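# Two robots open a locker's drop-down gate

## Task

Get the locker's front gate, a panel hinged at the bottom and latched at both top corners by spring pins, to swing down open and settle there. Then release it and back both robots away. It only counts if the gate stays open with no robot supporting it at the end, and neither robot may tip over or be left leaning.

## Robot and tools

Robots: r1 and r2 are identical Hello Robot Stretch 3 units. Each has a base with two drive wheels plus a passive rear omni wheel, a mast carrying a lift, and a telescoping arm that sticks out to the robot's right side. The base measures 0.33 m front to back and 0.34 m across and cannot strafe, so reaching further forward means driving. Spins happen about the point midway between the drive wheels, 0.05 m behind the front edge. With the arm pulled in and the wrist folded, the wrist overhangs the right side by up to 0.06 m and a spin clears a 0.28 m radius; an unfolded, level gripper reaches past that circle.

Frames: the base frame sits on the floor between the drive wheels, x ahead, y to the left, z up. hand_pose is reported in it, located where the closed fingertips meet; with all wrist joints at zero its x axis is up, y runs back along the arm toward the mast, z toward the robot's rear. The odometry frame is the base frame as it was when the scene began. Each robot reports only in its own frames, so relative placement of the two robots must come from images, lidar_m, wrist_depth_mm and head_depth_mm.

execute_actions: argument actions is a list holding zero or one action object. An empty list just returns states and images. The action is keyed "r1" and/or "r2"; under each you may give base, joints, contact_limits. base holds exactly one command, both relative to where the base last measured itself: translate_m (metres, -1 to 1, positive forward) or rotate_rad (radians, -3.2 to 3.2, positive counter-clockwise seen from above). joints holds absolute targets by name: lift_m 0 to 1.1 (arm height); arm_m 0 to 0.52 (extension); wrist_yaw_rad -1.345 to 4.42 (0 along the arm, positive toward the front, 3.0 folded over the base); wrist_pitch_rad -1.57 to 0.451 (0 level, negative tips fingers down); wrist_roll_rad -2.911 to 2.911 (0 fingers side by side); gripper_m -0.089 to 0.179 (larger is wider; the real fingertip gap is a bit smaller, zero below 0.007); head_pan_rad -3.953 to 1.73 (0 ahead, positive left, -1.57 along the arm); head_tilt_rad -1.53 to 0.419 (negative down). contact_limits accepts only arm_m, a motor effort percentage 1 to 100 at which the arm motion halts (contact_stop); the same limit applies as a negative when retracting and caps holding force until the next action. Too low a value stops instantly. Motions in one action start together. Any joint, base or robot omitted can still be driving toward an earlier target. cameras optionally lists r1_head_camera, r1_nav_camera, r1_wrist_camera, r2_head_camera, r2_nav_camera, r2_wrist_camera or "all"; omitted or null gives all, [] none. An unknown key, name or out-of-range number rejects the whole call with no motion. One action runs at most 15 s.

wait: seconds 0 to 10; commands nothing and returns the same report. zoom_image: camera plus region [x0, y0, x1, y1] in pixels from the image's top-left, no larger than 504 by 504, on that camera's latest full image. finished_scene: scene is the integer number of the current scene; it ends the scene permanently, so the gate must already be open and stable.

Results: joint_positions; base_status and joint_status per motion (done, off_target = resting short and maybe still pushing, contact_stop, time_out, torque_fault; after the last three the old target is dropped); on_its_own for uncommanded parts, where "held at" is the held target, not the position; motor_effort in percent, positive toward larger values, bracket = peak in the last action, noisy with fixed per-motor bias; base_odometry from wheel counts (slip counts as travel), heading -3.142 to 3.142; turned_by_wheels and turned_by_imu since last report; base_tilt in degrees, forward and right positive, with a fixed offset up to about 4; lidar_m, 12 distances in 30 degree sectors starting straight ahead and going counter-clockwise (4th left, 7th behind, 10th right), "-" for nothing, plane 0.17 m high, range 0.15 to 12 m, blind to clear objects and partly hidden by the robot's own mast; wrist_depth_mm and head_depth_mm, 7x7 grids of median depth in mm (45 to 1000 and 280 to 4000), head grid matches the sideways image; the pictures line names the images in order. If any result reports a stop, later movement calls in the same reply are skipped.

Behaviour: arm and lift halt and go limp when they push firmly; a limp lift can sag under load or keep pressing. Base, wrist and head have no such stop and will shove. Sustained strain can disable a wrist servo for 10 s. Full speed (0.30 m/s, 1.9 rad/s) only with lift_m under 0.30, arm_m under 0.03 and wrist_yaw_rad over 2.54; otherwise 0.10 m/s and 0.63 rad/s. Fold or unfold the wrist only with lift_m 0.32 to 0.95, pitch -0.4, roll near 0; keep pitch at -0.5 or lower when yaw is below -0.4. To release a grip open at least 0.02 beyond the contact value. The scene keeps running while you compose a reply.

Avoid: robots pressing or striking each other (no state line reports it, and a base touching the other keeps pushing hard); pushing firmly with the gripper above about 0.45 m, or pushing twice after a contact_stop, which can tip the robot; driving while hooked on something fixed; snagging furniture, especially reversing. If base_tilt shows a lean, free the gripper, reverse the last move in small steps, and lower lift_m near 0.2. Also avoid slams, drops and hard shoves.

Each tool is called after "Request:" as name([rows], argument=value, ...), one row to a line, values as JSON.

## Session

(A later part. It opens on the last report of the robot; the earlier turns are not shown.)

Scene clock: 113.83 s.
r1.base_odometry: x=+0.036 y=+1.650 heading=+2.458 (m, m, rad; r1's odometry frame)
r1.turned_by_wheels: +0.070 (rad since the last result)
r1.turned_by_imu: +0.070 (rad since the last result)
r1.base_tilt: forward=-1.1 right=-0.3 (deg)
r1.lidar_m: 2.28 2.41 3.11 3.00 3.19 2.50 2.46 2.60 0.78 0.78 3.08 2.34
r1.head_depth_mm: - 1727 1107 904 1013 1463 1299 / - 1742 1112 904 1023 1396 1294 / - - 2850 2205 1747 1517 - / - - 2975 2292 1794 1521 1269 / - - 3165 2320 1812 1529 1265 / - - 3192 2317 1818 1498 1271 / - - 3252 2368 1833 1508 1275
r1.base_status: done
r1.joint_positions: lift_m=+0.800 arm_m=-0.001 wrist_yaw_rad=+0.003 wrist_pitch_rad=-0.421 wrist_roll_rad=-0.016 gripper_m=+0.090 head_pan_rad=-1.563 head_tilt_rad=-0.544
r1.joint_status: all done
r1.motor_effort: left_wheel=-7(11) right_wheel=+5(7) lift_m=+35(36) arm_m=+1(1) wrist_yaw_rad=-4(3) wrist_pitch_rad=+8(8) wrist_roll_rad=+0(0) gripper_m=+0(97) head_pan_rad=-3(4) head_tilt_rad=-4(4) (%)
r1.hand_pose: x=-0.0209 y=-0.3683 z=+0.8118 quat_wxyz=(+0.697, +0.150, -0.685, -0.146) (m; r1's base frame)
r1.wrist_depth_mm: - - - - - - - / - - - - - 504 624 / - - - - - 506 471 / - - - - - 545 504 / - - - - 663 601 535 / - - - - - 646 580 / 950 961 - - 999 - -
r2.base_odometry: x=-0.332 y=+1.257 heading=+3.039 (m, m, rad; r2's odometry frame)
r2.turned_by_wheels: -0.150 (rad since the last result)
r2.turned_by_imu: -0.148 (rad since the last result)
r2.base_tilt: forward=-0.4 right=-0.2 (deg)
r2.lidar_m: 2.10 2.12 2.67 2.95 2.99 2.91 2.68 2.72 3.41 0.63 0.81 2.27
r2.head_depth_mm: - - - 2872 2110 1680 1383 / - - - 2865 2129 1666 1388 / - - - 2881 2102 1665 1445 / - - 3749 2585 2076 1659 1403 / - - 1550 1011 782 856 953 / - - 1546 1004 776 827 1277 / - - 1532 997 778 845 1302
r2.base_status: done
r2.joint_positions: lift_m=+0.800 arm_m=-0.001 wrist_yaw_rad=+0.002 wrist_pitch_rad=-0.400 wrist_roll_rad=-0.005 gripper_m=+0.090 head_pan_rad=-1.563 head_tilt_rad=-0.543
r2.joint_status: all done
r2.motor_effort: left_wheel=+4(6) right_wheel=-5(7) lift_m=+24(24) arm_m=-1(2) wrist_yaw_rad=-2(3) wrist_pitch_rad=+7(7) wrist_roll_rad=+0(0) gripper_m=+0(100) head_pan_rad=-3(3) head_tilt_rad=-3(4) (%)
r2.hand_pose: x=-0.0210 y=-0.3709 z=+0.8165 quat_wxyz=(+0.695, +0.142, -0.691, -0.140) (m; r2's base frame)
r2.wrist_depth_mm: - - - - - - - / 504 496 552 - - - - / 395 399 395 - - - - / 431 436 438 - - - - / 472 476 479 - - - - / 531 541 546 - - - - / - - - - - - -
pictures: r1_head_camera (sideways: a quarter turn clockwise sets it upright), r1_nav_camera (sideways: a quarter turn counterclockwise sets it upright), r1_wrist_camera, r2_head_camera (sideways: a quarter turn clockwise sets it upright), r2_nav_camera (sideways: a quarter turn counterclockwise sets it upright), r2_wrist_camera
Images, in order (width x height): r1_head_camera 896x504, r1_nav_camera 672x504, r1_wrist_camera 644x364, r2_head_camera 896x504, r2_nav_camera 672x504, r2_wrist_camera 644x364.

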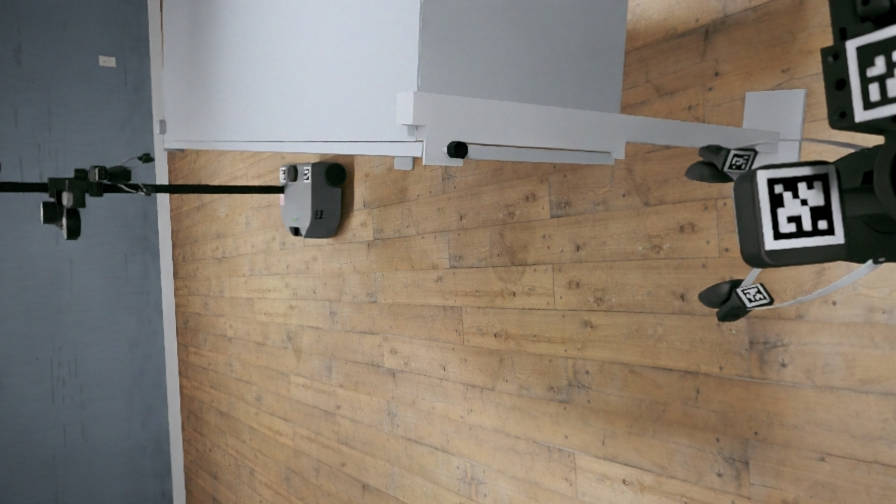

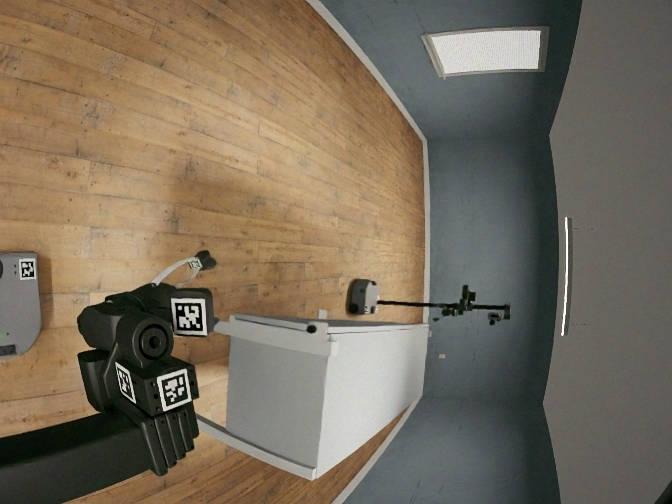

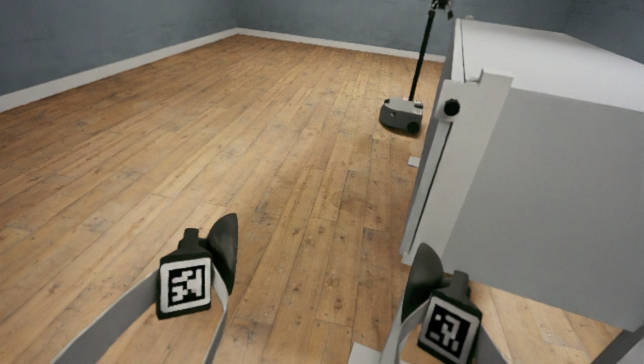

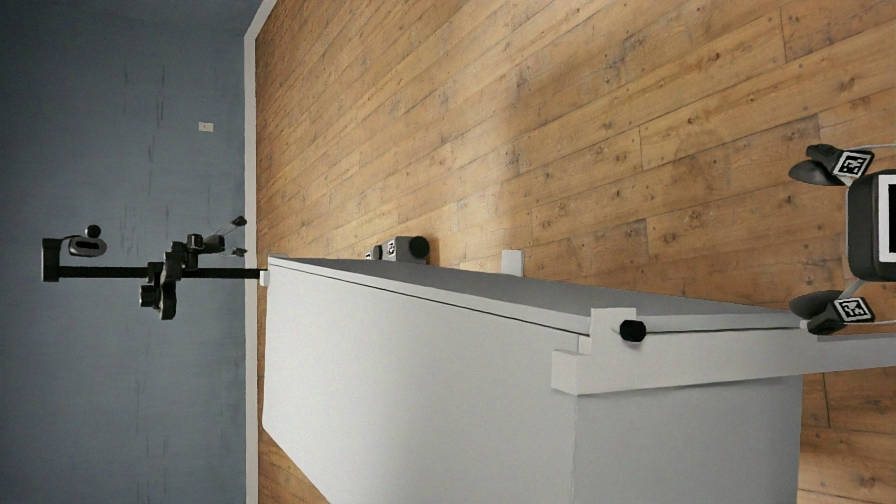

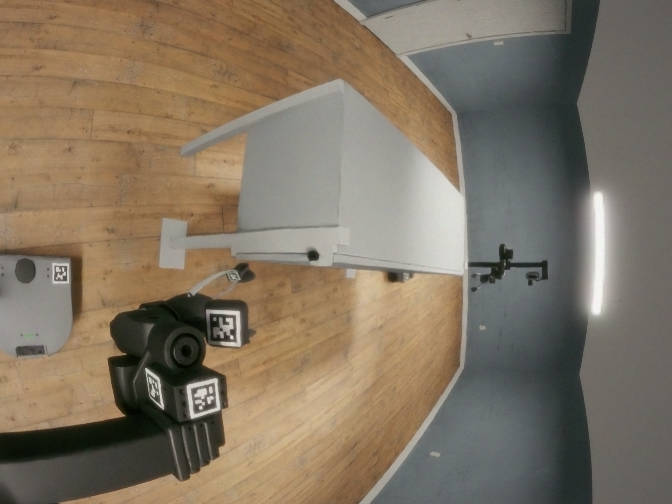

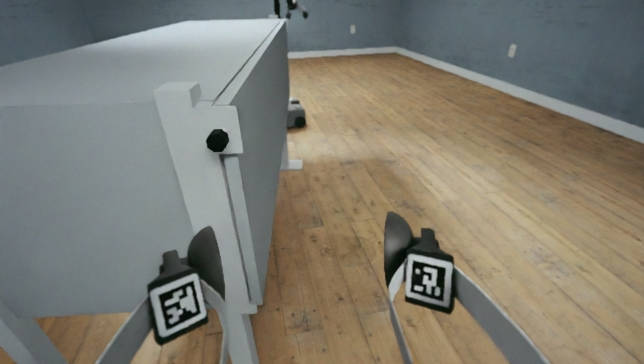

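Request:
execute_actions([
  {"r1":{"joints":{"wrist_pitch_rad":0,"lift_m":0.75},"base":{"rotate_rad":-0.13}},"r2":{"joints":{"wrist_pitch_rad":0,"lift_m":0.75},"base":{"translate_m":0.09}}},
], cameras=["r1_head_camera","r1_wrist_camera","r2_head_camera","r2_wrist_camera"])

Scene clock: 133.87 s.
r1.base_odometry: x=+0.036 y=+1.650 heading=+2.329 (m, m, rad; r1's odometry frame)
r1.turned_by_wheels: -0.130 (rad since the last result)
r1.turned_by_imu: -0.130 (rad since the last result)
r1.base_tilt: forward=-1.0 right=-0.4 (deg)
r1.lidar_m: 2.28 2.33 3.00 3.01 3.08 2.63 2.45 2.53 0.89 0.78 3.54 2.43
r1.head_depth_mm: - - 1104 919 1054 1467 1249 / - 1742 1112 922 1058 1478 1252 / - 1780 1123 921 1036 1406 - / - 3979 2851 2139 1757 1491 1263 / - - 3126 2305 1828 1452 1272 / - - 3145 2314 1813 1485 1268 / - - 3244 2363 1842 1506 1276
r1.base_status: done
r1.joint_positions: lift_m=+0.750 arm_m=-0.001 wrist_yaw_rad=+0.002 wrist_pitch_rad=-0.025 wrist_roll_rad=-0.016 gripper_m=+0.090 head_pan_rad=-1.563 head_tilt_rad=-0.544
r1.joint_status: all done
r1.motor_effort: left_wheel=+7(9) right_wheel=-5(6) lift_m=+25(30) arm_m=+0(1) wrist_yaw_rad=-2(4) wrist_pitch_rad=+10(10) wrist_roll_rad=+0(0) gripper_m=+0(0) head_pan_rad=-4(4) head_tilt_rad=-2(4) (%)
r1.hand_pose: x=-0.0209 y=-0.3998 z=+0.8583 quat_wxyz=(+0.713, +0.010, -0.701, -0.008) (m; r1's base frame)
r1.wrist_depth_mm: - - - - - - - / - - - - - - - / - - - - - - - / - - - - 859 - - / - - - - 544 535 523 / - - - - 564 541 519 / - - - - 582 553 531
r2.base_odometry: x=-0.422 y=+1.266 heading=+3.039 (m, m, rad; r2's odometry frame)
r2.turned_by_wheels: +0.000 (rad since the last result)
r2.turned_by_imu: +0.000 (rad since the last result)
r2.base_tilt: forward=-0.4 right=-0.2 (deg)
r2.lidar_m: 2.00 2.03 2.55 2.96 2.99 3.00 2.77 2.81 3.53 0.62 0.76 2.18
r2.head_depth_mm: - - - 2897 2110 1662 1367 / - - - 2877 2105 1661 1385 / - - - 2870 2102 1708 1377 / - - 1685 1070 758 843 1303 / - - 1556 1011 776 830 1272 / - - 1543 1008 778 849 1302 / - - - 1002 783 852 1303
r2.base_status: done
r2.joint_positions: lift_m=+0.750 arm_m=-0.001 wrist_yaw_rad=+0.002 wrist_pitch_rad=-0.023 wrist_roll_rad=-0.005 gripper_m=+0.090 head_pan_rad=-1.563 head_tilt_rad=-0.543
r2.joint_status: all done
r2.motor_effort: left_wheel=+4(7) right_wheel=-5(7) lift_m=+20(19) arm_m=-2(2) wrist_yaw_rad=-2(2) wrist_pitch_rad=+12(12) wrist_roll_rad=+0(0) gripper_m=+0(0) head_pan_rad=-3(4) head_tilt_rad=-3(3) (%)
r2.hand_pose: x=-0.0210 y=-0.3999 z=+0.8587 quat_wxyz=(+0.709, +0.009, -0.705, -0.008) (m; r2's base frame)
r2.wrist_depth_mm: - - - - - - - / - - - - - - - / - - - - - - - / - 767 677 - - - - / 401 407 406 - - - - / 408 414 410 - - - - / 420 426 433 - - - -
pictures: r1_head_camera (sideways: a quarter turn clockwise sets it upright), r1_wrist_camera, r2_head_camera (sideways: a quarter turn clockwise sets it upright), r2_wrist_camera
Images, in order (width x height): r1_head_camera 896x504, r1_wrist_camera 644x364, r2_head_camera 896x504, r2_wrist_camera 644x364.

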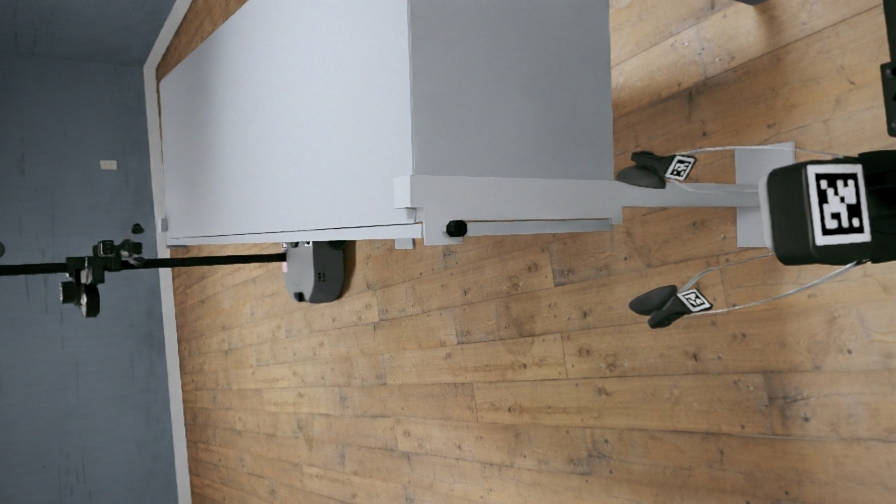

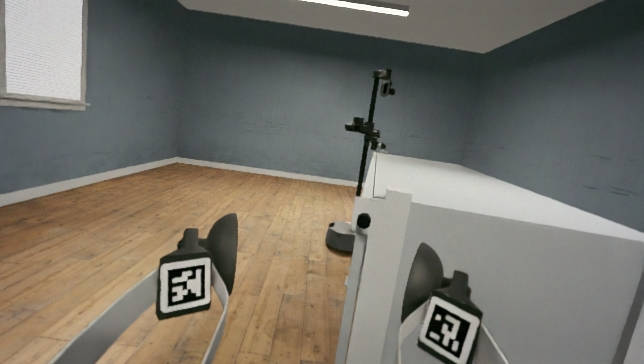

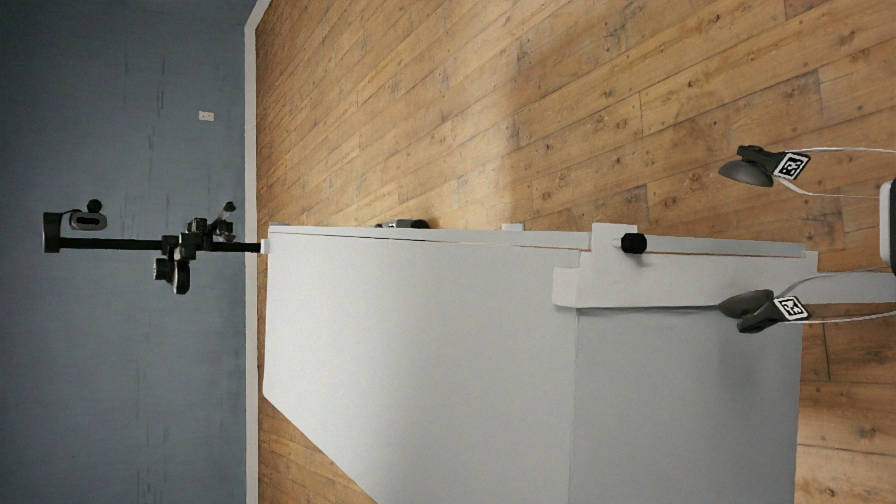

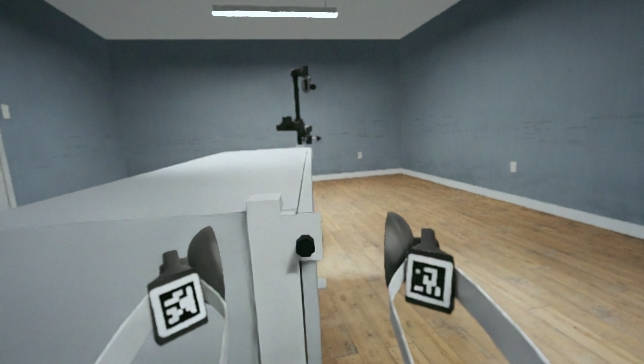

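Request:
execute_actions([
  {"r1":{"joints":{"wrist_yaw_rad":-0.12,"wrist_roll_rad":1.57,"arm_m":0.08,"gripper_m":0.08}},"r2":{"joints":{"wrist_roll_rad":1.57,"arm_m":0.08,"gripper_m":0.08}}},
], cameras=["r1_head_camera","r1_wrist_camera","r2_head_camera","r2_wrist_camera"])

Scene clock: 146.23 s.
r1.base_odometry: x=+0.036 y=+1.650 heading=+2.329 (m, m, rad; r1's odometry frame)
r1.turned_by_wheels: +0.000 (rad since the last result)
r1.turned_by_imu: +0.000 (rad since the last result)
r1.base_tilt: forward=-1.0 right=-0.3 (deg)
r1.lidar_m: 2.28 2.33 3.00 3.01 3.07 2.63 2.46 2.52 0.89 0.78 3.53 2.43
r1.head_depth_mm: - - 1105 915 1057 1502 - / - 1739 1111 922 1057 1524 - / - 1780 1124 922 1055 1513 - / - 3975 2829 2147 1791 1520 1235 / - - 3146 2298 1800 1496 1263 / - - 3207 2320 1822 1500 1270 / - - 3240 2351 1823 1501 1275
r1.base_status: not commanded
r1.joint_positions: lift_m=+0.750 arm_m=+0.080 wrist_yaw_rad=-0.118 wrist_pitch_rad=-0.024 wrist_roll_rad=+1.568 gripper_m=+0.080 head_pan_rad=-1.563 head_tilt_rad=-0.544
r1.joint_status: all done
r1.motor_effort: left_wheel=+7(7) right_wheel=-5(5) lift_m=+26(25) arm_m=+4(1) wrist_yaw_rad=-3(3) wrist_pitch_rad=+10(10) wrist_roll_rad=+1(3) gripper_m=-1(53) head_pan_rad=-4(3) head_tilt_rad=-4(3) (%)
r1.hand_pose: x=-0.0514 y=-0.4785 z=+0.8583 quat_wxyz=(+0.001, -0.059, -0.998, -0.013) (m; r1's base frame)
r1.wrist_depth_mm: - - - - 452 450 444 / - - - - 464 461 452 / - - - - 470 463 462 / - - - - 455 453 452 / - - - - - - 939 / - - - - - - - / - - - - - - 985
r2.base_odometry: x=-0.422 y=+1.266 heading=+3.039 (m, m, rad; r2's odometry frame)
r2.turned_by_wheels: +0.000 (rad since the last result)
r2.turned_by_imu: +0.000 (rad since the last result)
r2.base_tilt: forward=-0.5 right=-0.2 (deg)
r2.lidar_m: 2.01 2.03 2.55 2.97 2.99 3.03 2.77 2.81 3.51 0.62 0.76 2.18
r2.head_depth_mm: - - - 2890 2129 1668 1422 / - - - 2856 2114 1674 1447 / - - - 2880 2094 1666 1440 / - - 1700 1073 782 829 - / - - 1553 1012 778 841 1301 / - - 1537 1010 776 848 1294 / - - - 1005 783 852 1303
r2.base_status: not commanded
r2.joint_positions: lift_m=+0.750 arm_m=+0.080 wrist_yaw_rad=+0.001 wrist_pitch_rad=-0.023 wrist_roll_rad=+1.567 gripper_m=+0.080 head_pan_rad=-1.563 head_tilt_rad=-0.543
r2.joint_status: all done
r2.motor_effort: left_wheel=+4(4) right_wheel=-5(5) lift_m=+20(20) arm_m=+3(0) wrist_yaw_rad=-2(3) wrist_pitch_rad=+12(12) wrist_roll_rad=+1(3) gripper_m=+0(54) head_pan_rad=-4(4) head_tilt_rad=-4(4) (%)
r2.hand_pose: x=-0.0210 y=-0.4803 z=+0.8587 quat_wxyz=(+0.002, +0.001, -1.000, -0.012) (m; r2's base frame)
r2.wrist_depth_mm: - - - - - - 869 / - - - - - - 881 / - - - - - - 871 / - - - 465 327 334 348 / - - - 319 324 337 373 / - - - 430 353 374 396 / - - - 508 367 391 405
pictures: r1_head_camera (sideways: a quarter turn clockwise sets it upright), r1_wrist_camera, r2_head_camera (sideways: a quarter turn clockwise sets it upright), r2_wrist_camera
Images, in order (width x height): r1_head_camera 896x504, r1_wrist_camera 644x364, r2_head_camera 896x504, r2_wrist_camera 644x364.

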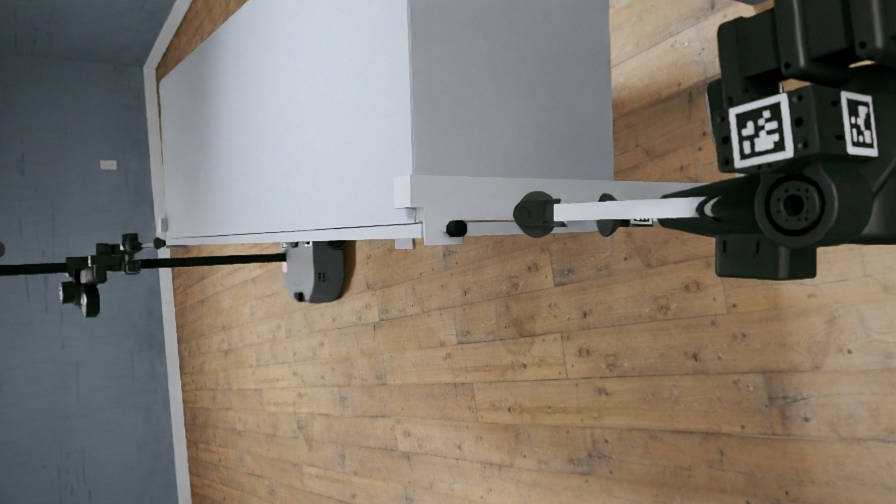

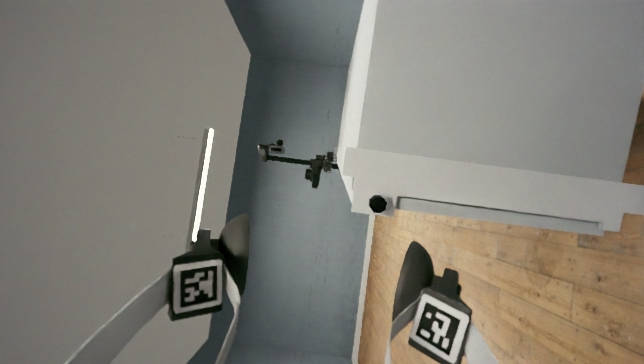

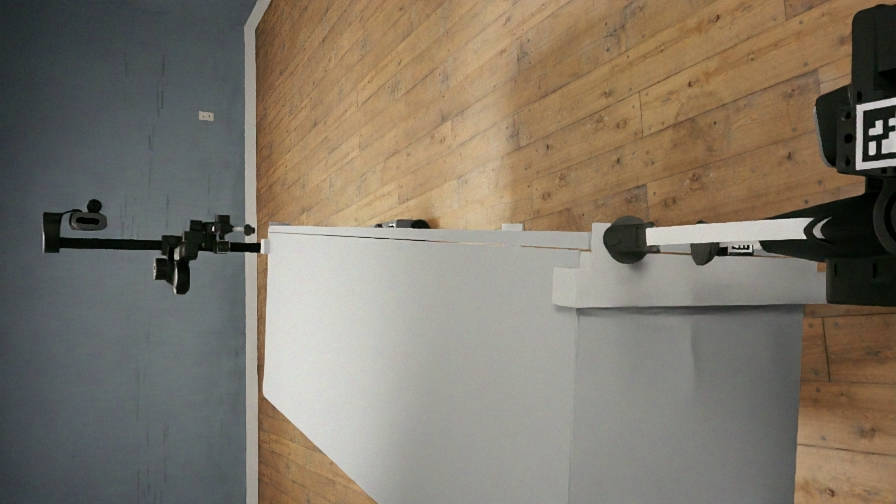

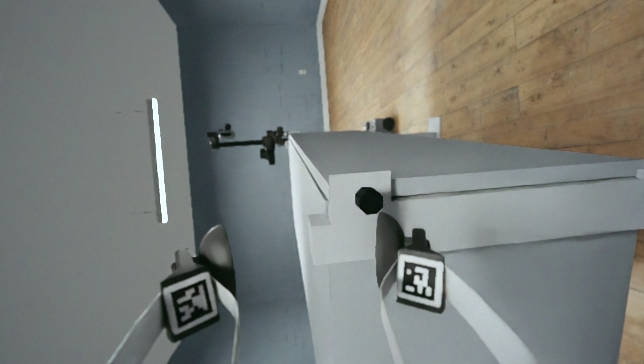

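Request:
execute_actions([
  {"r1":{"joints":{"lift_m":0.70,"arm_m":0.16}},"r2":{"joints":{"lift_m":0.695,"arm_m":0.12}}},
], cameras=["r1_head_camera","r1_wrist_camera","r2_head_camera","r2_wrist_camera"])

Scene clock: 155.67 s.
r1.base_odometry: x=+0.036 y=+1.650 heading=+2.329 (m, m, rad; r1's odometry frame)
r1.turned_by_wheels: +0.000 (rad since the last result)
r1.turned_by_imu: +0.000 (rad since the last result)
r1.base_tilt: forward=-1.1 right=-0.5 (deg)
r1.lidar_m: 2.28 2.32 2.99 3.01 3.08 2.64 2.45 2.52 0.89 0.78 3.53 2.43
r1.head_depth_mm: - - 1104 920 1056 1488 - / - 1746 1108 924 1058 - - / - 1764 1125 918 1032 - 1201 / - 3959 2828 2156 1811 - 1233 / - - 3171 2308 1808 1490 1266 / - - 3209 2319 1836 1501 1273 / - - 3237 2341 1849 1508 1272
r1.base_status: not commanded
r1.joint_positions: lift_m=+0.700 arm_m=+0.160 wrist_yaw_rad=-0.118 wrist_pitch_rad=-0.024 wrist_roll_rad=+1.569 gripper_m=+0.080 head_pan_rad=-1.563 head_tilt_rad=-0.544
r1.joint_status: all done
r1.motor_effort: left_wheel=+7(6) right_wheel=-5(5) lift_m=+26(27) arm_m=+3(9) wrist_yaw_rad=-2(2) wrist_pitch_rad=+10(10) wrist_roll_rad=+1(1) gripper_m=-1(0) head_pan_rad=-3(2) head_tilt_rad=-4(4) (%)
r1.hand_pose: x=-0.0514 y=-0.5585 z=+0.8084 quat_wxyz=(+0.001, -0.059, -0.998, -0.013) (m; r1's base frame)
r1.wrist_depth_mm: - - - - 376 372 370 / - - - - 382 377 376 / - - - 389 386 387 382 / - - - 379 374 373 372 / - - - - - - 384 / - - - - - - 942 / - - - - - - 930
r2.base_odometry: x=-0.422 y=+1.266 heading=+3.039 (m, m, rad; r2's odometry frame)
r2.turned_by_wheels: +0.000 (rad since the last result)
r2.turned_by_imu: +0.000 (rad since the last result)
r2.base_tilt: forward=-0.4 right=-0.2 (deg)
r2.lidar_m: 2.01 2.03 2.55 2.97 3.00 3.00 2.77 2.81 3.55 0.62 0.76 2.17
r2.head_depth_mm: - - - 2834 2130 1676 1419 / - - - 2896 2127 1664 1455 / - - - 2880 2100 1660 1441 / - - 1702 1072 782 833 - / - - 1554 1018 778 840 1300 / - - 1541 1008 780 846 1302 / - - - 1002 782 853 1303
r2.base_status: not commanded
r2.joint_positions: lift_m=+0.695 arm_m=+0.120 wrist_yaw_rad=+0.001 wrist_pitch_rad=-0.022 wrist_roll_rad=+1.568 gripper_m=+0.080 head_pan_rad=-1.563 head_tilt_rad=-0.543
r2.joint_status: all done
r2.motor_effort: left_wheel=+4(3) right_wheel=-5(5) lift_m=+20(22) arm_m=+2(2) wrist_yaw_rad=-2(2) wrist_pitch_rad=+12(11) wrist_roll_rad=+1(1) gripper_m=+0(0) head_pan_rad=-4(4) head_tilt_rad=-4(3) (%)
r2.hand_pose: x=-0.0211 y=-0.5203 z=+0.8037 quat_wxyz=(+0.002, +0.001, -1.000, -0.012) (m; r2's base frame)
r2.wrist_depth_mm: - - - - - - 824 / - - - - - - 826 / - - - - - - 814 / - - - 304 293 293 302 / - - - 267 277 293 304 / - - - 295 306 325 340 / - - - 306 320 337 356
pictures: r1_head_camera (sideways: a quarter turn clockwise sets it upright), r1_wrist_camera, r2_head_camera (sideways: a quarter turn clockwise sets it upright), r2_wrist_camera
Images, in order (width x height): r1_head_camera 896x504, r1_wrist_camera 644x364, r2_head_camera 896x504, r2_wrist_camera 644x364.

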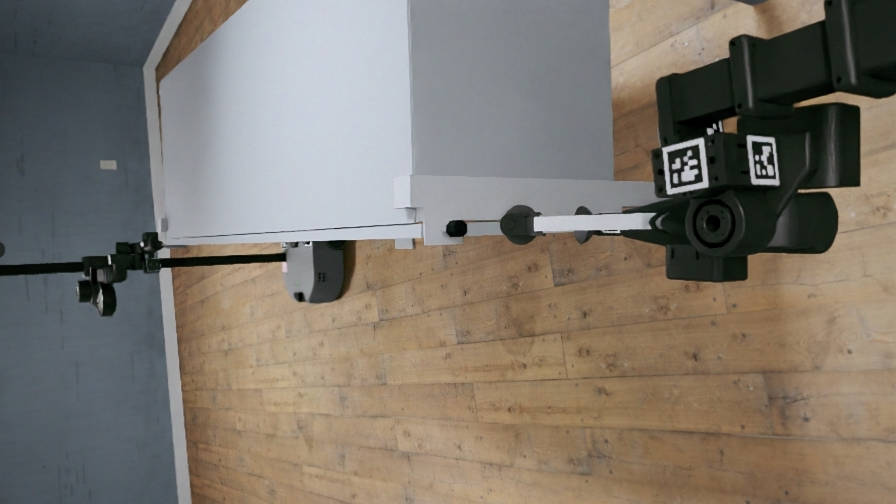

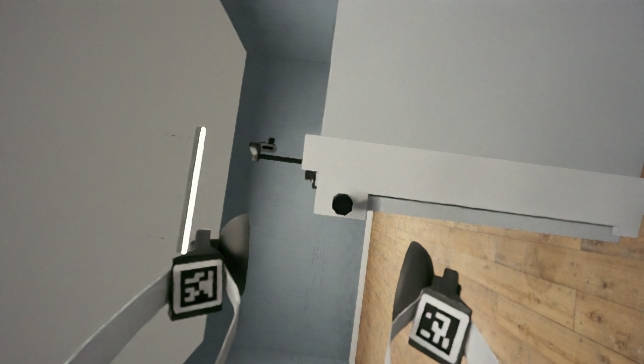

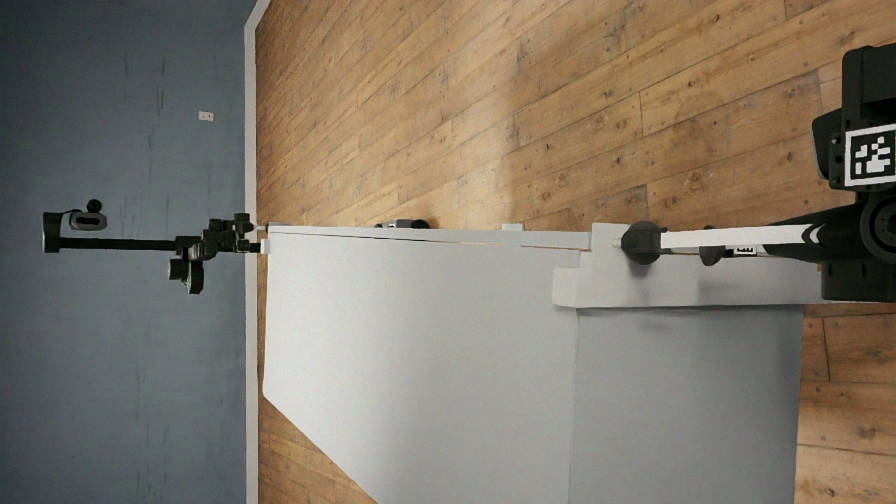

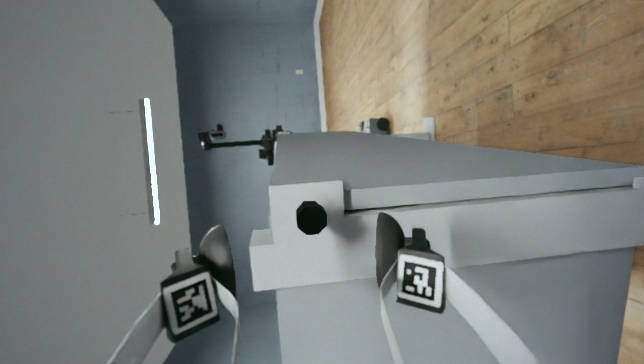

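Request:
execute_actions([
  {"r1":{"joints":{"lift_m":0.69,"arm_m":0.28},"contact_limits":{"arm_m":12}},"r2":{"joints":{"lift_m":0.686,"arm_m":0.16},"contact_limits":{"arm_m":12}}},
], cameras=["r1_head_camera","r1_wrist_camera","r2_head_camera","r2_wrist_camera"])

Scene clock: 166.80 s.
r1.base_odometry: x=+0.036 y=+1.650 heading=+2.329 (m, m, rad; r1's odometry frame)
r1.turned_by_wheels: +0.000 (rad since the last result)
r1.turned_by_imu: +0.000 (rad since the last result)
r1.base_tilt: forward=-1.0 right=-0.3 (deg)
r1.lidar_m: 2.28 2.32 3.00 3.02 3.07 2.64 2.45 2.51 0.89 0.78 3.56 2.43
r1.head_depth_mm: - - 1100 916 1056 1478 - / - 1741 1114 920 1033 - 1227 / - 1767 1120 914 986 1401 1259 / - 3997 2832 2212 1923 1445 1264 / - - 3174 2301 1801 1494 1269 / - - 3179 2336 1805 1494 1268 / - - 3244 2330 1832 1501 1273
r1.base_status: not commanded
r1.joint_positions: lift_m=+0.690 arm_m=+0.280 wrist_yaw_rad=-0.118 wrist_pitch_rad=-0.024 wrist_roll_rad=+1.569 gripper_m=+0.080 head_pan_rad=-1.563 head_tilt_rad=-0.544
r1.joint_status: all done
r1.motor_effort: left_wheel=+8(7) right_wheel=-5(5) lift_m=+25(25) arm_m=+3(4) wrist_yaw_rad=-2(2) wrist_pitch_rad=+10(10) wrist_roll_rad=+0(1) gripper_m=+0(0) head_pan_rad=-3(3) head_tilt_rad=-4(4) (%)
r1.contact_limits: arm_m 12 (drawing in: default 18, maximum 30; extending or still: default 26, maximum 42)
r1.hand_pose: x=-0.0515 y=-0.6785 z=+0.7984 quat_wxyz=(+0.001, -0.059, -0.998, -0.012) (m; r1's base frame)
r1.wrist_depth_mm: - - - 263 260 258 254 / - - - 266 264 262 259 / - - - 253 253 264 263 / - - - 257 253 253 252 / - - - - - 267 263 / - - - - - - 933 / - - - - - - 925
r2.base_odometry: x=-0.422 y=+1.266 heading=+3.039 (m, m, rad; r2's odometry frame)
r2.turned_by_wheels: +0.000 (rad since the last result)
r2.turned_by_imu: +0.000 (rad since the last result)
r2.base_tilt: forward=-0.4 right=-0.2 (deg)
r2.lidar_m: 2.01 2.03 2.55 2.96 2.98 3.00 2.77 2.81 3.54 0.62 0.76 2.17
r2.head_depth_mm: - - - 2879 2132 1670 1422 / - - - 2844 2108 1666 - / - - - 2825 2103 1661 - / - - 1692 1068 782 842 - / - - 1556 1011 776 842 1301 / - - 1543 1005 779 851 1312 / - - - 998 782 852 1302
r2.base_status: not commanded
r2.joint_positions: lift_m=+0.686 arm_m=+0.160 wrist_yaw_rad=+0.001 wrist_pitch_rad=-0.022 wrist_roll_rad=+1.568 gripper_m=+0.080 head_pan_rad=-1.563 head_tilt_rad=-0.543
r2.joint_status: all done
r2.motor_effort: left_wheel=+4(3) right_wheel=-5(5) lift_m=+20(20) arm_m=+2(3) wrist_yaw_rad=-2(1) wrist_pitch_rad=+12(12) wrist_roll_rad=+1(1) gripper_m=-1(1) head_pan_rad=-3(4) head_tilt_rad=-4(4) (%)
r2.contact_limits: arm_m 12 (drawing in: default 24, maximum 38; extending or still: default 29, maximum 49)
r2.hand_pose: x=-0.0211 y=-0.5603 z=+0.7947 quat_wxyz=(+0.002, +0.001, -1.000, -0.012) (m; r2's base frame)
r2.wrist_depth_mm: - - - - - - 795 / - - - - - - 829 / - - - - - - 832 / - - - 302 282 261 262 / - - - 222 237 245 256 / - - 224 230 241 256 285 / - - - 261 274 286 301
pictures: r1_head_camera (sideways: a quarter turn clockwise sets it upright), r1_wrist_camera, r2_head_camera (sideways: a quarter turn clockwise sets it upright), r2_wrist_camera
Images, in order (width x height): r1_head_camera 896x504, r1_wrist_camera 644x364, r2_head_camera 896x504, r2_wrist_camera 644x364.

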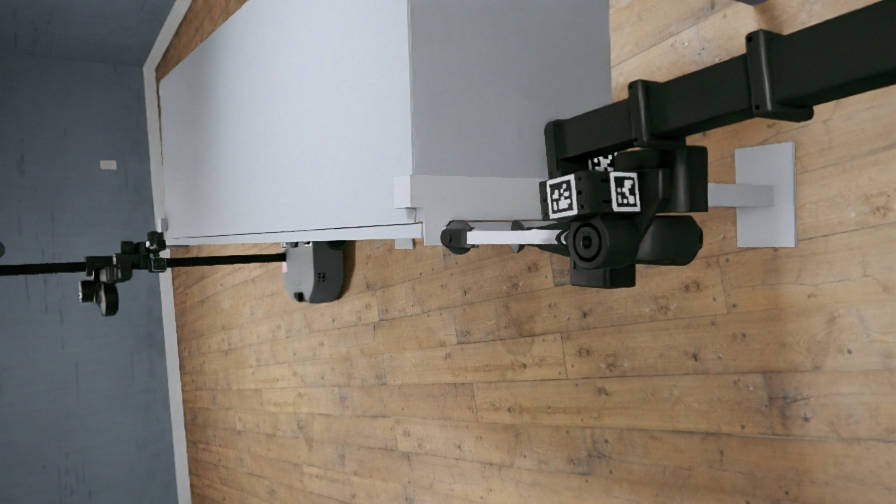

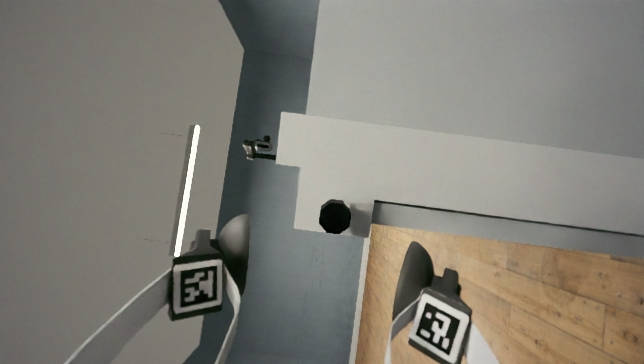

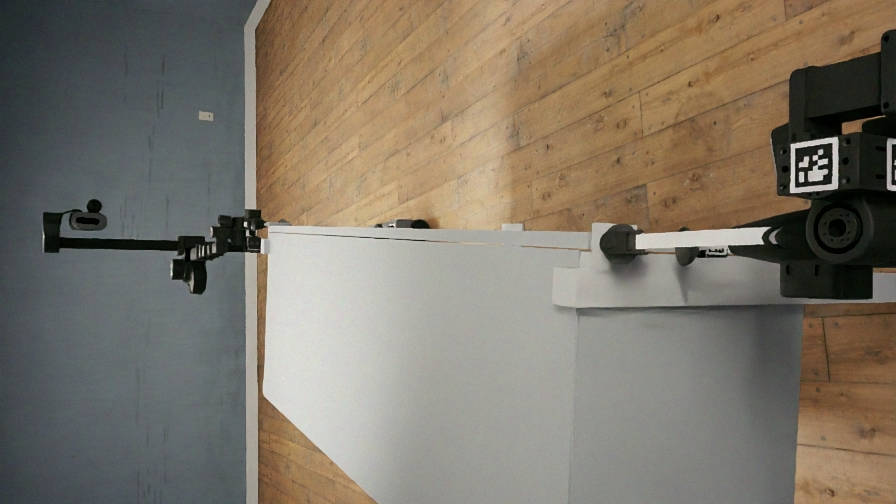

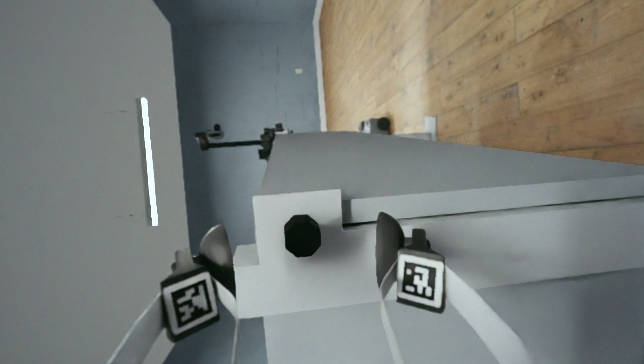

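Request:
execute_actions([
  {"r1":{"base":{"translate_m":-0.015},"joints":{"arm_m":0.30},"contact_limits":{"arm_m":12}},"r2":{"joints":{"arm_m":0.19},"contact_limits":{"arm_m":12}}},
], cameras=["r1_head_camera","r1_wrist_camera","r2_head_camera","r2_wrist_camera"])

Scene clock: 174.97 s.
r1.base_odometry: x=+0.046 y=+1.639 heading=+2.329 (m, m, rad; r1's odometry frame)
r1.turned_by_wheels: +0.000 (rad since the last result)
r1.turned_by_imu: +0.000 (rad since the last result)
r1.base_tilt: forward=-0.9 right=-0.3 (deg)
r1.lidar_m: 2.30 2.34 3.03 3.01 3.07 2.61 2.44 2.50 0.88 0.77 3.55 2.45
r1.head_depth_mm: - - 1101 919 1061 1490 1302 / - 1748 1112 921 1031 1442 1222 / - 1762 1126 926 - 1380 1259 / - 2798 2828 2143 - 1443 1258 / - - 3185 2299 1822 1487 1264 / - - 3200 2324 1824 1499 1268 / - - 3230 2333 1830 1512 1277
r1.base_status: done
r1.joint_positions: lift_m=+0.690 arm_m=+0.300 wrist_yaw_rad=-0.118 wrist_pitch_rad=-0.024 wrist_roll_rad=+1.569 gripper_m=+0.080 head_pan_rad=-1.563 head_tilt_rad=-0.544
r1.joint_status: all done
r1.motor_effort: left_wheel=+7(8) right_wheel=-4(8) lift_m=+26(25) arm_m=+3(5) wrist_yaw_rad=-1(2) wrist_pitch_rad=+10(9) wrist_roll_rad=+1(1) gripper_m=+0(0) head_pan_rad=-3(3) head_tilt_rad=-4(5) (%)
r1.contact_limits: arm_m 12 (drawing in: default 18, maximum 30; extending or still: default 26, maximum 42)
r1.hand_pose: x=-0.0515 y=-0.6985 z=+0.7984 quat_wxyz=(+0.001, -0.059, -0.998, -0.012) (m; r1's base frame)
r1.wrist_depth_mm: - - - 242 240 238 236 / - - - 246 242 241 239 / - - - 246 246 245 243 / - - - 235 234 230 230 / - - - 238 245 234 234 / - - - - - - 890 / - - - - - - 920
r2.base_odometry: x=-0.422 y=+1.266 heading=+3.039 (m, m, rad; r2's odometry frame)
r2.turned_by_wheels: +0.000 (rad since the last result)
r2.turned_by_imu: +0.000 (rad since the last result)
r2.base_tilt: forward=-0.4 right=-0.2 (deg)
r2.lidar_m: 2.01 2.02 2.54 2.96 2.99 3.01 2.78 2.81 3.54 0.62 0.76 2.17
r2.head_depth_mm: - - - 2886 2117 1663 1407 / - - - 2853 2099 1709 - / - - - 2847 2105 1711 - / - - 1695 1071 785 829 - / - - 1546 1012 776 837 1297 / - - 1548 1008 778 847 1302 / - - - 1002 784 855 1296
r2.base_status: not commanded
r2.joint_positions: lift_m=+0.686 arm_m=+0.190 wrist_yaw_rad=+0.001 wrist_pitch_rad=-0.022 wrist_roll_rad=+1.568 gripper_m=+0.080 head_pan_rad=-1.563 head_tilt_rad=-0.543
r2.joint_status: all done
r2.motor_effort: left_wheel=+4(4) right_wheel=-4(5) lift_m=+20(20) arm_m=+2(5) wrist_yaw_rad=-2(1) wrist_pitch_rad=+11(12) wrist_roll_rad=+1(1) gripper_m=-1(0) head_pan_rad=-4(3) head_tilt_rad=-4(4) (%)
r2.contact_limits: arm_m 12 (drawing in: default 24, maximum 38; extending or still: default 29, maximum 49)
r2.hand_pose: x=-0.0211 y=-0.5903 z=+0.7947 quat_wxyz=(+0.002, +0.001, -1.000, -0.012) (m; r2's base frame)
r2.wrist_depth_mm: - - - - - - 807 / - - - - - - 802 / - - - - - - 825 / - - - 296 275 255 238 / - - - 189 207 213 221 / - - 192 198 205 216 226 / - - - 226 237 248 263
pictures: r1_head_camera (sideways: a quarter turn clockwise sets it upright), r1_wrist_camera, r2_head_camera (sideways: a quarter turn clockwise sets it upright), r2_wrist_camera
Images, in order (width x height): r1_head_camera 896x504, r1_wrist_camera 644x364, r2_head_camera 896x504, r2_wrist_camera 644x364.

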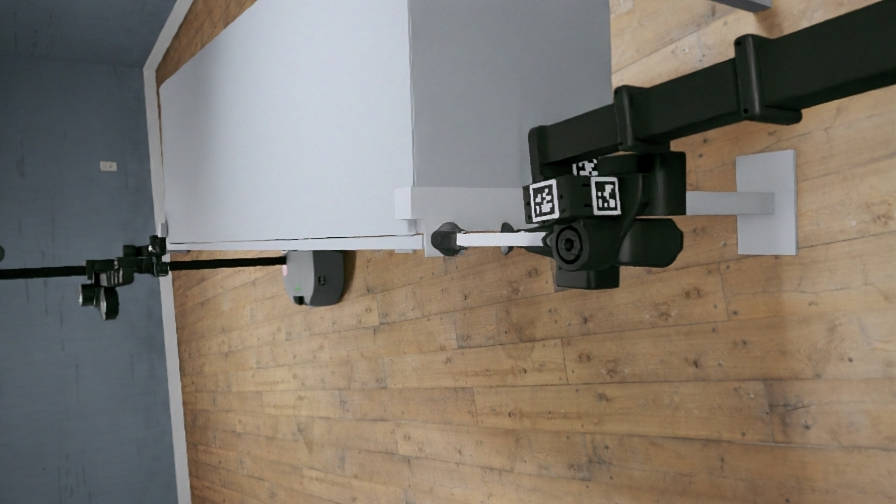

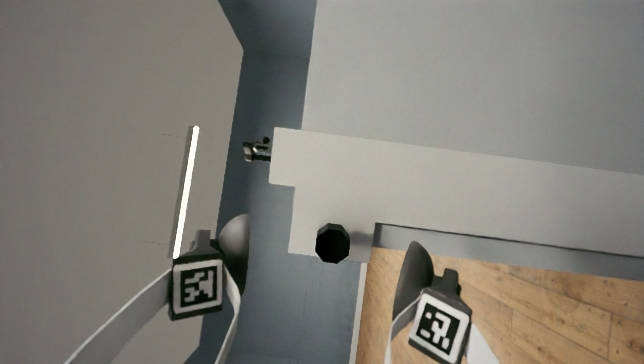

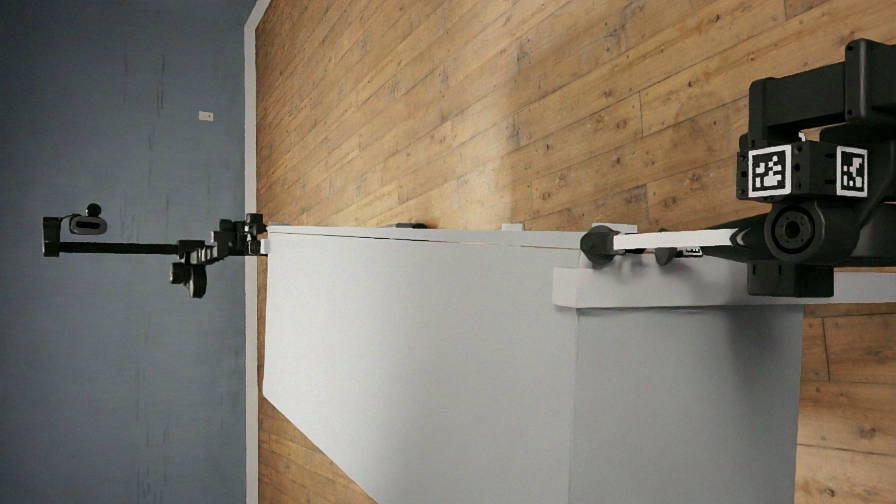

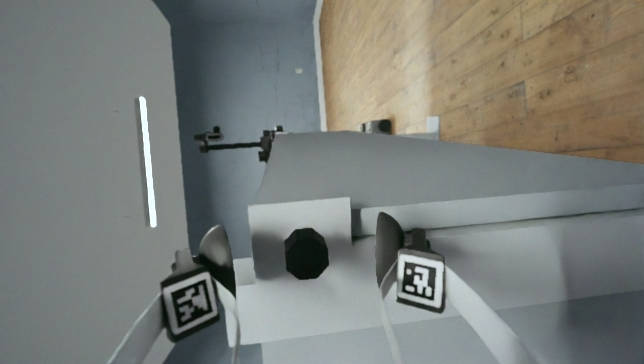

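Request:
execute_actions([
  {"r1":{"joints":{"arm_m":0.345,"gripper_m":0.055},"contact_limits":{"arm_m":12}},"r2":{"joints":{"arm_m":0.205,"gripper_m":0.055},"contact_limits":{"arm_m":12}}},
], cameras=["r1_wrist_camera","r2_wrist_camera"])

Scene clock: 182.23 s.
r1.base_odometry: x=+0.046 y=+1.639 heading=+2.329 (m, m, rad; r1's odometry frame)
r1.turned_by_wheels: +0.000 (rad since the last result)
r1.turned_by_imu: +0.000 (rad since the last result)
r1.base_tilt: forward=-1.0 right=-0.4 (deg)
r1.lidar_m: 2.29 2.34 3.03 3.01 3.08 2.61 2.44 2.50 0.88 0.78 3.56 2.44
r1.head_depth_mm: - - 1100 918 1054 1497 1301 / - 1735 1111 923 1036 - 1230 / - 1763 1124 920 - 1407 1258 / - 2808 2837 2132 - 1490 1254 / - - 3151 2305 1814 1492 1269 / - - 3233 2323 1821 1514 1270 / - - 3186 2364 1842 1505 1271
r1.base_status: not commanded
r1.joint_positions: lift_m=+0.690 arm_m=+0.345 wrist_yaw_rad=-0.118 wrist_pitch_rad=-0.024 wrist_roll_rad=+1.569 gripper_m=+0.055 head_pan_rad=-1.563 head_tilt_rad=-0.544
r1.joint_status: all done
r1.motor_effort: left_wheel=+6(6) right_wheel=-4(4) lift_m=+25(25) arm_m=+4(3) wrist_yaw_rad=-2(2) wrist_pitch_rad=+9(10) wrist_roll_rad=+1(1) gripper_m=-1(92) head_pan_rad=-3(3) head_tilt_rad=-4(4) (%)
r1.contact_limits: arm_m 12 (drawing in: default 18, maximum 30; extending or still: default 26, maximum 42)
r1.hand_pose: x=-0.0515 y=-0.7435 z=+0.7984 quat_wxyz=(+0.001, -0.059, -0.998, -0.012) (m; r1's base frame)
r1.wrist_depth_mm: - - - 199 196 194 194 / - - - 201 199 198 196 / - - - 187 201 200 200 / - - - 189 187 186 184 / - - - 192 191 189 188 / - - - - - - 199 / - - - - - - 926
r2.base_odometry: x=-0.422 y=+1.266 heading=+3.039 (m, m, rad; r2's odometry frame)
r2.turned_by_wheels: +0.000 (rad since the last result)
r2.turned_by_imu: +0.000 (rad since the last result)
r2.base_tilt: forward=-0.4 right=-0.3 (deg)
r2.lidar_m: 2.01 2.03 2.55 2.97 3.01 3.00 2.78 2.80 3.53 0.62 0.76 2.17
r2.head_depth_mm: - - - 2871 2118 1661 1413 / - - - 2884 2109 1713 - / - - - 2864 2096 1707 - / - - 1706 1070 784 813 - / - - 1559 1017 779 834 1294 / - - 1540 1008 779 849 1301 / - - - 1004 786 855 1303
r2.base_status: not commanded
r2.joint_positions: lift_m=+0.686 arm_m=+0.204 wrist_yaw_rad=-0.001 wrist_pitch_rad=-0.036 wrist_roll_rad=+1.568 gripper_m=+0.055 head_pan_rad=-1.563 head_tilt_rad=-0.543
r2.joint_status: all done
r2.motor_effort: left_wheel=+3(4) right_wheel=-3(5) lift_m=+20(20) arm_m=+11(13) wrist_yaw_rad=+1(2) wrist_pitch_rad=+18(18) wrist_roll_rad=+1(1) gripper_m=-3(93) head_pan_rad=-3(3) head_tilt_rad=-2(3) (%)
r2.contact_limits: arm_m 12 (drawing in: default 24, maximum 38; extending or still: default 29, maximum 49)
r2.hand_pose: x=-0.0217 y=-0.6040 z=+0.7912 quat_wxyz=(+0.002, -0.001, -1.000, -0.018) (m; r2's base frame)
r2.wrist_depth_mm: - - - - - - 773 / - - - - - - 812 / - - - - - - 801 / - - - 297 271 255 241 / - - - 176 194 200 209 / - - 180 184 195 203 214 / - - 185 191 221 236 247
pictures: r1_wrist_camera, r2_wrist_camera
Images, in order (width x height): r1_wrist_camera 644x364, r2_wrist_camera 644x364.

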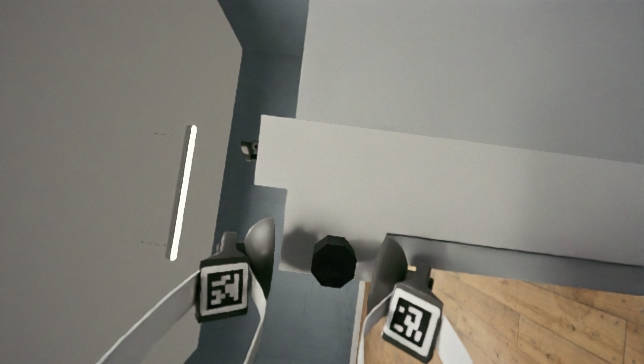

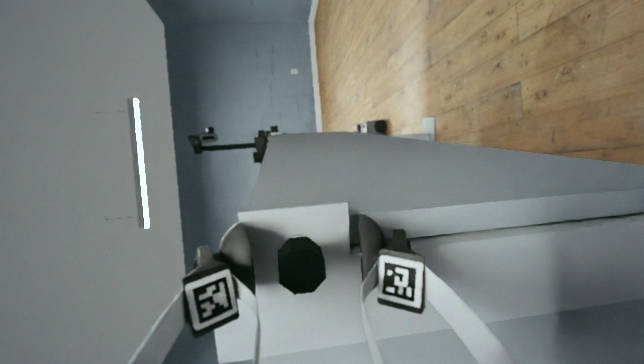

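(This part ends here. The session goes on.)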